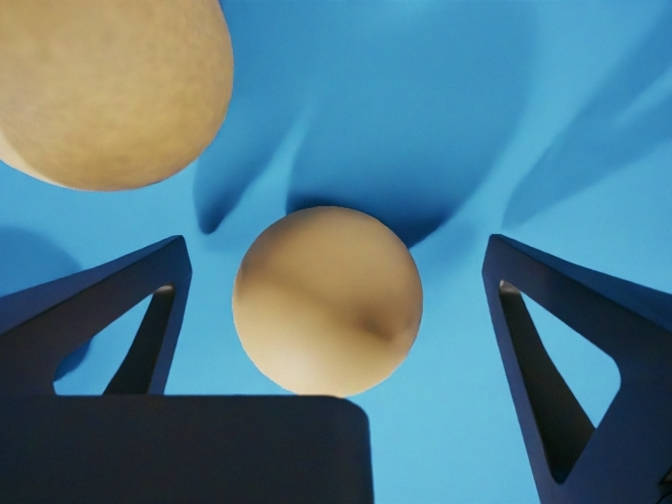

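execute_actions(actions=[{"arm4":{"joints":{"joint2_rad":2.54}},"arm3":{"joints":{"gripper_m":0.035}}}], cameras=[])

execute_actions(actions=[{"arm4":{"joints":{"gripper_m":0.035}}}], cameras=[])

execute_actions(actions=[{"arm3":{"joints":{"joint2_rad":1.4}},"arm4":{"joints":{"joint2_rad":1.4}}}], cameras=["arm3_cam_wrist","arm4_cam_wrist"])

execute_actions(actions=[{"arm3":{"joints":{"joint1_rad":-0.815,"joint3_rad":2.35,"joint4_rad":-1.05,"joint6_rad":0}}}], cameras=[])

execute_actions(actions=[{"arm4":{"joints":{"joint1_rad":0.94,"joint3_rad":2.22,"joint4_rad":-0.9}}}], cameras=[])

execute_actions(actions=[{"arm3":{"joints":{"joint2_rad":2.32}},"arm4":{"joints":{"joint2_rad":2.29}}}], cameras=["cam_high"])

Scene clock: 195.53 s.
Joint torques (N m, as the arm reports them, + toward a larger angle): arm1=[ 0.3   4.54  7.99  1.94  0.   -0.04] | arm2=[-1.49  6.24  7.51  2.25  0.01 -0.12] | arm3=[  0.67 -21.1   11.94   0.2   -0.18  -0.24] | arm4=[  0.74 -24.97  11.11   0.39   0.04   0.04] | arm5=[-0.15  4.68  7.27  1.68 -0.04 -0.07] | arm6=[0.64 4.36 7.1  1.69 0.14 0.03]
arm1.joint_positions: joint1_rad=-0.013 joint2_rad=+0.427 joint3_rad=+1.465 joint4_rad=-1.543 joint5_rad=+0.015 joint6_rad=-0.001 gripper_m=+0.095
arm1.joint_status: not commanded
arm1.hand: x=-0.8704 y=+0.5451 z=+1.3730 quat_wxyz=(-0.364, -0.601, -0.611, +0.365) (m; scene frame)
arm2.joint_positions: joint1_rad=-0.014 joint2_rad=+0.442 joint3_rad=+1.473 joint4_rad=-1.523 joint5_rad=-0.002 joint6_rad=-0.015 gripper_m=+0.094
arm2.joint_status: not commanded
arm2.hand: x=-0.8651 y=-0.5275 z=+1.3653 quat_wxyz=(-0.376, +0.595, -0.619, -0.349) (m; scene frame)
arm3.joint_positions: joint1_rad=-0.392 joint2_rad=+2.343 joint3_rad=+1.886 joint4_rad=-1.103 joint5_rad=-0.013 joint6_rad=-1.344 gripper_m=+0.047
arm3.joint_status: gripper_m off_target (ended at +0.047, target +0.035)
arm3.hand: x=-0.2616 y=+0.0223 z=+0.7484 quat_wxyz=(-0.008, -0.307, -0.952, +0.006) (m; scene frame)
arm4.joint_positions: joint1_rad=-0.352 joint2_rad=+2.525 joint3_rad=+2.183 joint4_rad=-1.223 joint5_rad=+0.008 joint6_rad=+0.013 gripper_m=+0.088
arm4.joint_status: all done
arm4.hand: x=+0.2813 y=+0.0251 z=+0.7469 quat_wxyz=(-0.006, +0.550, -0.835, +0.004) (m; scene frame)
arm5.joint_positions: joint1_rad=+0.007 joint2_rad=+0.433 joint3_rad=+1.471 joint4_rad=-1.550 joint5_rad=-0.012 joint6_rad=+0.012 gripper_m=+0.094
arm5.joint_status: not commanded
arm5.hand: x=+0.8718 y=+0.5347 z=+1.3709 quat_wxyz=(-0.367, -0.607, -0.614, +0.346) (m; scene frame)
arm6.joint_positions: joint1_rad=-0.003 joint2_rad=+0.423 joint3_rad=+1.460 joint4_rad=-1.530 joint5_rad=-0.009 joint6_rad=+0.000 gripper_m=+0.095
arm6.joint_status: not commanded
arm6.hand: x=+0.8631 y=-0.5354 z=+1.2906 quat_wxyz=(-0.370, +0.603, -0.610, -0.356) (m; scene frame)
pictures: none
No camera images: the call's "cameras" was empty. Leave "cameras" out to get every camera's image.

Scene clock: 196.13 s.
Joint torques (N m, as the arm reports them, + toward a larger angle): arm1=[ 0.14  4.72  7.86  2.03  0.   -0.02] | arm2=[-1.48  6.27  7.51  2.24  0.01 -0.12] | arm3=[  1.09 -21.02  11.76   0.3   -0.19  -0.24] | arm4=[  0.43 -25.36  11.15   0.42   0.13   0.03] | arm5=[-0.21  4.65  7.3   1.7  -0.04 -0.06] | arm6=[0.65 4.21 7.19 1.71 0.09 0.  ]
arm1.joint_positions: joint1_rad=-0.013 joint2_rad=+0.427 joint3_rad=+1.465 joint4_rad=-1.543 joint5_rad=+0.015 joint6_rad=-0.001 gripper_m=+0.095
arm1.joint_status: not commanded
arm1.hand: x=-0.8704 y=+0.5451 z=+1.3730 quat_wxyz=(-0.364, -0.601, -0.611, +0.365) (m; scene frame)
arm2.joint_positions: joint1_rad=-0.014 joint2_rad=+0.442 joint3_rad=+1.473 joint4_rad=-1.523 joint5_rad=-0.002 joint6_rad=-0.015 gripper_m=+0.094
arm2.joint_status: not commanded
arm2.hand: x=-0.8651 y=-0.5275 z=+1.3653 quat_wxyz=(-0.376, +0.595, -0.619, -0.349) (m; scene frame)
arm3.joint_positions: joint1_rad=-0.392 joint2_rad=+2.343 joint3_rad=+1.886 joint4_rad=-1.103 joint5_rad=-0.013 joint6_rad=-1.344 gripper_m=+0.047
arm3.joint_status: not commanded
arm3.hand: x=-0.2616 y=+0.0223 z=+0.7484 quat_wxyz=(-0.008, -0.307, -0.952, +0.006) (m; scene frame)
arm4.joint_positions: joint1_rad=-0.352 joint2_rad=+2.525 joint3_rad=+2.183 joint4_rad=-1.223 joint5_rad=+0.006 joint6_rad=+0.013 gripper_m=+0.045
arm4.joint_status: gripper_m off_target (ended at +0.045, target +0.035)
arm4.hand: x=+0.2808 y=+0.0253 z=+0.7469 quat_wxyz=(-0.006, +0.551, -0.835, +0.003) (m; scene frame)
arm5.joint_positions: joint1_rad=+0.007 joint2_rad=+0.433 joint3_rad=+1.471 joint4_rad=-1.550 joint5_rad=-0.012 joint6_rad=+0.012 gripper_m=+0.094
arm5.joint_status: not commanded
arm5.hand: x=+0.8718 y=+0.5347 z=+1.3709 quat_wxyz=(-0.367, -0.607, -0.614, +0.346) (m; scene frame)
arm6.joint_positions: joint1_rad=-0.003 joint2_rad=+0.423 joint3_rad=+1.460 joint4_rad=-1.530 joint5_rad=-0.009 joint6_rad=+0.000 gripper_m=+0.095
arm6.joint_status: not commanded
arm6.hand: x=+0.8631 y=-0.5354 z=+1.2906 quat_wxyz=(-0.370, +0.603, -0.610, -0.356) (m; scene frame)
pictures: none
No camera images: the call's "cameras" was empty. Leave "cameras" out to get every camera's image.

Scene clock: 198.50 s.
Joint torques (N m, as the arm reports them, + toward a larger angle): arm1=[ 0.31  4.74  7.9   1.94  0.01 -0.04] | arm2=[-1.47  6.3   7.51  2.26  0.01 -0.12] | arm3=[  0.92 -11.11  11.66   1.97  -0.12  -0.16] | arm4=[  0.38 -10.14   9.32   1.99   0.13   0.03] | arm5=[-0.17  4.67  7.3   1.68 -0.04 -0.06] | arm6=[0.26 4.22 7.2  1.84 0.11 0.06]
arm1.joint_positions: joint1_rad=-0.013 joint2_rad=+0.427 joint3_rad=+1.465 joint4_rad=-1.543 joint5_rad=+0.015 joint6_rad=-0.001 gripper_m=+0.095
arm1.joint_status: not commanded
arm1.hand: x=-0.8704 y=+0.5451 z=+1.3730 quat_wxyz=(-0.364, -0.601, -0.611, +0.365) (m; scene frame)
arm2.joint_positions: joint1_rad=-0.014 joint2_rad=+0.442 joint3_rad=+1.473 joint4_rad=-1.523 joint5_rad=-0.002 joint6_rad=-0.015 gripper_m=+0.094
arm2.joint_status: not commanded
arm2.hand: x=-0.8651 y=-0.5275 z=+1.3653 quat_wxyz=(-0.376, +0.595, -0.619, -0.349) (m; scene frame)
arm3.joint_positions: joint1_rad=-0.392 joint2_rad=+1.402 joint3_rad=+1.905 joint4_rad=-1.103 joint5_rad=-0.013 joint6_rad=-1.344 gripper_m=+0.047
arm3.joint_status: all done
arm3.hand: x=-0.2189 y=+0.1317 z=+1.3691 quat_wxyz=(+0.032, -0.270, -0.842, +0.466) (m; scene frame)
arm4.joint_positions: joint1_rad=-0.352 joint2_rad=+1.402 joint3_rad=+2.197 joint4_rad=-1.222 joint5_rad=+0.006 joint6_rad=+0.013 gripper_m=+0.045
arm4.joint_status: all done
arm4.hand: x=+0.1952 y=-0.1718 z=+1.5123 quat_wxyz=(-0.450, +0.463, -0.702, -0.300) (m; scene frame)
arm5.joint_positions: joint1_rad=+0.007 joint2_rad=+0.433 joint3_rad=+1.471 joint4_rad=-1.550 joint5_rad=-0.012 joint6_rad=+0.012 gripper_m=+0.094
arm5.joint_status: not commanded
arm5.hand: x=+0.8718 y=+0.5347 z=+1.3709 quat_wxyz=(-0.367, -0.607, -0.614, +0.346) (m; scene frame)
arm6.joint_positions: joint1_rad=-0.003 joint2_rad=+0.423 joint3_rad=+1.460 joint4_rad=-1.530 joint5_rad=-0.009 joint6_rad=+0.000 gripper_m=+0.095
arm6.joint_status: not commanded
arm6.hand: x=+0.8631 y=-0.5354 z=+1.2906 quat_wxyz=(-0.370, +0.603, -0.610, -0.356) (m; scene frame)
pictures: arm3_cam_wrist, arm4_cam_wrist
camera_calibration (this result's frames):
arm3_cam_wrist: T_world_to_cam=[[-0.431306, -0.418782, 0.799122, -1.132], [-0.502471, 0.847158, 0.17276, -0.454215], [-0.749332, -0.327023, -0.57581, 0.791991], [0, 0, 0, 1]] pos_world=[-0.123003, 0.16973, 1.43911]
arm4_cam_wrist: T_world_to_cam=[[0.917115, -0.398622, -0.000929196, -0.24706], [-0.343312, -0.788673, -0.510031, 0.711227], [0.202577, 0.468076, -0.860156, 1.46673], [0, 0, 0, 1]] pos_world=[0.17363, -0.224097, 1.62413]
Images, in order (width x height): arm3_cam_wrist 672x504, arm4_cam_wrist 672x504.

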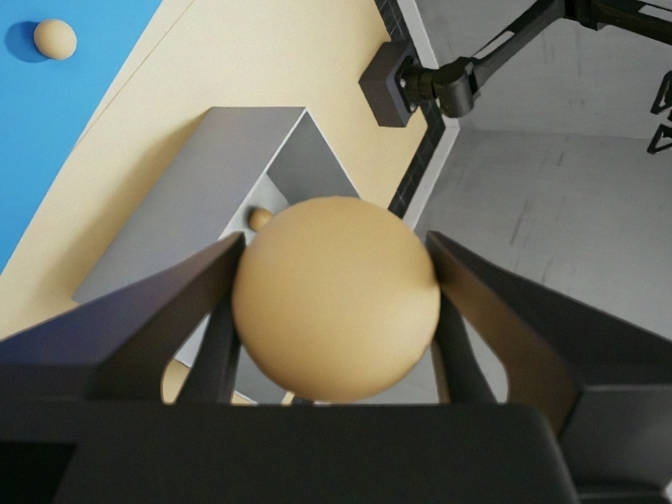

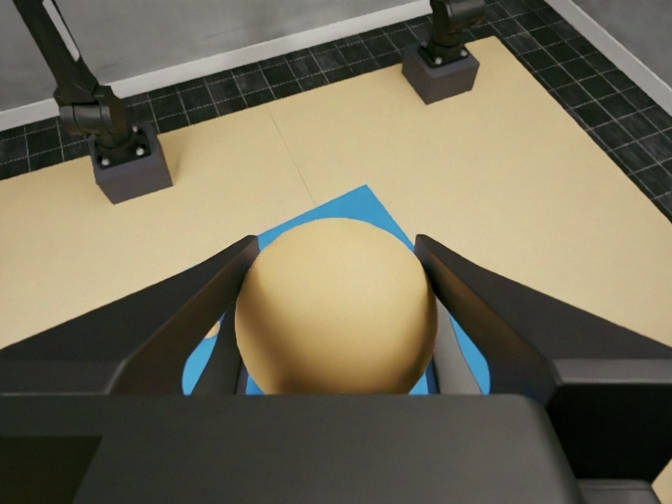

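Scene clock: 200.57 s.
Joint torques (N m, as the arm reports them, + toward a larger angle): arm1=[ 0.55  4.87  7.99  1.91  0.02 -0.03] | arm2=[-1.5   6.26  7.5   2.24  0.01 -0.12] | arm3=[ 2.36 -8.08  9.69  3.32 -0.14 -0.08] | arm4=[  0.43 -10.35   9.1    2.07   0.13   0.03] | arm5=[-0.19  4.7   7.3   1.68 -0.04 -0.06] | arm6=[0.28 4.25 7.12 1.76 0.12 0.  ]
arm1.joint_positions: joint1_rad=-0.013 joint2_rad=+0.427 joint3_rad=+1.465 joint4_rad=-1.543 joint5_rad=+0.015 joint6_rad=-0.001 gripper_m=+0.095
arm1.joint_status: not commanded
arm1.hand: x=-0.8704 y=+0.5451 z=+1.3730 quat_wxyz=(-0.364, -0.601, -0.611, +0.365) (m; scene frame)
arm2.joint_positions: joint1_rad=-0.014 joint2_rad=+0.442 joint3_rad=+1.473 joint4_rad=-1.523 joint5_rad=-0.002 joint6_rad=-0.015 gripper_m=+0.094
arm2.joint_status: not commanded
arm2.hand: x=-0.8651 y=-0.5275 z=+1.3653 quat_wxyz=(-0.376, +0.595, -0.619, -0.349) (m; scene frame)
arm3.joint_positions: joint1_rad=-0.821 joint2_rad=+1.398 joint3_rad=+2.335 joint4_rad=-1.067 joint5_rad=-0.012 joint6_rad=-0.008 gripper_m=+0.047
arm3.joint_status: all done
arm3.hand: x=-0.3656 y=+0.3161 z=+1.5988 quat_wxyz=(-0.243, -0.699, -0.278, +0.613) (m; scene frame)
arm4.joint_positions: joint1_rad=-0.352 joint2_rad=+1.402 joint3_rad=+2.197 joint4_rad=-1.222 joint5_rad=+0.006 joint6_rad=+0.013 gripper_m=+0.045
arm4.joint_status: not commanded
arm4.hand: x=+0.1952 y=-0.1718 z=+1.5123 quat_wxyz=(-0.450, +0.463, -0.702, -0.300) (m; scene frame)
arm5.joint_positions: joint1_rad=+0.007 joint2_rad=+0.433 joint3_rad=+1.471 joint4_rad=-1.550 joint5_rad=-0.012 joint6_rad=+0.012 gripper_m=+0.094
arm5.joint_status: not commanded
arm5.hand: x=+0.8718 y=+0.5347 z=+1.3709 quat_wxyz=(-0.367, -0.607, -0.614, +0.346) (m; scene frame)
arm6.joint_positions: joint1_rad=-0.003 joint2_rad=+0.423 joint3_rad=+1.460 joint4_rad=-1.530 joint5_rad=-0.009 joint6_rad=+0.000 gripper_m=+0.095
arm6.joint_status: not commanded
arm6.hand: x=+0.8631 y=-0.5354 z=+1.2906 quat_wxyz=(-0.370, +0.603, -0.610, -0.356) (m; scene frame)
pictures: none
No camera images: the call's "cameras" was empty. Leave "cameras" out to get every camera's image.

Scene clock: 202.20 s.
Joint torques (N m, as the arm reports them, + toward a larger angle): arm1=[ 0.19  4.81  7.99  1.95  0.01 -0.03] | arm2=[-1.49  6.26  7.5   2.25  0.01 -0.12] | arm3=[ 1.93 -7.91  9.75  3.31 -0.14 -0.07] | arm4=[ -0.34 -11.15  11.22   3.12   0.06   0.03] | arm5=[-0.13  4.61  7.27  1.69 -0.04 -0.07] | arm6=[0.89 4.41 7.26 1.85 0.11 0.01]
arm1.joint_positions: joint1_rad=-0.013 joint2_rad=+0.427 joint3_rad=+1.465 joint4_rad=-1.543 joint5_rad=+0.015 joint6_rad=-0.001 gripper_m=+0.095
arm1.joint_status: not commanded
arm1.hand: x=-0.8704 y=+0.5451 z=+1.3730 quat_wxyz=(-0.364, -0.601, -0.611, +0.365) (m; scene frame)
arm2.joint_positions: joint1_rad=-0.014 joint2_rad=+0.442 joint3_rad=+1.473 joint4_rad=-1.523 joint5_rad=-0.002 joint6_rad=-0.015 gripper_m=+0.094
arm2.joint_status: not commanded
arm2.hand: x=-0.8651 y=-0.5275 z=+1.3653 quat_wxyz=(-0.376, +0.595, -0.619, -0.349) (m; scene frame)
arm3.joint_positions: joint1_rad=-0.821 joint2_rad=+1.398 joint3_rad=+2.335 joint4_rad=-1.067 joint5_rad=-0.012 joint6_rad=-0.007 gripper_m=+0.047
arm3.joint_status: not commanded
arm3.hand: x=-0.3656 y=+0.3161 z=+1.5988 quat_wxyz=(-0.243, -0.699, -0.278, +0.613) (m; scene frame)
arm4.joint_positions: joint1_rad=+0.943 joint2_rad=+1.413 joint3_rad=+2.197 joint4_rad=-0.919 joint5_rad=+0.008 joint6_rad=+0.013 gripper_m=+0.045
arm4.joint_status: all done
arm4.hand: x=-0.4298 y=-0.3109 z=+1.5755 quat_wxyz=(-0.214, +0.711, -0.254, -0.620) (m; scene frame)
arm5.joint_positions: joint1_rad=+0.007 joint2_rad=+0.433 joint3_rad=+1.471 joint4_rad=-1.550 joint5_rad=-0.012 joint6_rad=+0.012 gripper_m=+0.094
arm5.joint_status: not commanded
arm5.hand: x=+0.8718 y=+0.5347 z=+1.3709 quat_wxyz=(-0.367, -0.607, -0.614, +0.346) (m; scene frame)
arm6.joint_positions: joint1_rad=-0.003 joint2_rad=+0.423 joint3_rad=+1.460 joint4_rad=-1.530 joint5_rad=-0.009 joint6_rad=+0.000 gripper_m=+0.095
arm6.joint_status: not commanded
arm6.hand: x=+0.8631 y=-0.5354 z=+1.2906 quat_wxyz=(-0.370, +0.603, -0.610, -0.356) (m; scene frame)
pictures: none
No camera images: the call's "cameras" was empty. Leave "cameras" out to get every camera's image.

Scene clock: 204.33 s.
Joint torques (N m, as the arm reports them, + toward a larger angle): arm1=[ 0.26  4.83  7.96  1.97  0.01 -0.02] | arm2=[-1.47  6.29  7.5   2.25  0.01 -0.12] | arm3=[  2.05 -21.25  14.82   1.85  -0.11  -0.1 ] | arm4=[  0.01 -26.15  13.55   1.72   0.07   0.04] | arm5=[-0.26  4.64  7.29  1.68 -0.04 -0.06] | arm6=[ 0.68  4.48  7.15  1.77  0.09 -0.02]
arm1.joint_positions: joint1_rad=-0.013 joint2_rad=+0.427 joint3_rad=+1.465 joint4_rad=-1.543 joint5_rad=+0.015 joint6_rad=-0.001 gripper_m=+0.095
arm1.joint_status: not commanded
arm1.hand: x=-0.8704 y=+0.5451 z=+1.3730 quat_wxyz=(-0.364, -0.601, -0.611, +0.365) (m; scene frame)
arm2.joint_positions: joint1_rad=-0.014 joint2_rad=+0.442 joint3_rad=+1.473 joint4_rad=-1.523 joint5_rad=-0.002 joint6_rad=-0.015 gripper_m=+0.094
arm2.joint_status: not commanded
arm2.hand: x=-0.8651 y=-0.5275 z=+1.3653 quat_wxyz=(-0.376, +0.595, -0.619, -0.349) (m; scene frame)
arm3.joint_positions: joint1_rad=-0.821 joint2_rad=+2.292 joint3_rad=+2.318 joint4_rad=-1.053 joint5_rad=-0.012 joint6_rad=-0.007 gripper_m=+0.047
arm3.joint_status: all done
arm3.hand: x=-0.6117 y=+0.0857 z=+0.9763 quat_wxyz=(-0.104, -0.896, -0.354, +0.247) (m; scene frame)
arm4.joint_positions: joint1_rad=+0.943 joint2_rad=+2.281 joint3_rad=+2.192 joint4_rad=-0.903 joint5_rad=+0.008 joint6_rad=+0.013 gripper_m=+0.045
arm4.joint_status: all done
arm4.hand: x=-0.6557 y=-0.1317 z=+0.9561 quat_wxyz=(-0.095, +0.904, -0.321, -0.267) (m; scene frame)
arm5.joint_positions: joint1_rad=+0.007 joint2_rad=+0.433 joint3_rad=+1.471 joint4_rad=-1.550 joint5_rad=-0.012 joint6_rad=+0.012 gripper_m=+0.094
arm5.joint_status: not commanded
arm5.hand: x=+0.8718 y=+0.5347 z=+1.3709 quat_wxyz=(-0.367, -0.607, -0.614, +0.346) (m; scene frame)
arm6.joint_positions: joint1_rad=-0.003 joint2_rad=+0.423 joint3_rad=+1.460 joint4_rad=-1.530 joint5_rad=-0.009 joint6_rad=+0.000 gripper_m=+0.095
arm6.joint_status: not commanded
arm6.hand: x=+0.8631 y=-0.5354 z=+1.2906 quat_wxyz=(-0.370, +0.603, -0.610, -0.356) (m; scene frame)
pictures: cam_high
Images, in order (width x height): cam_high 672x504.

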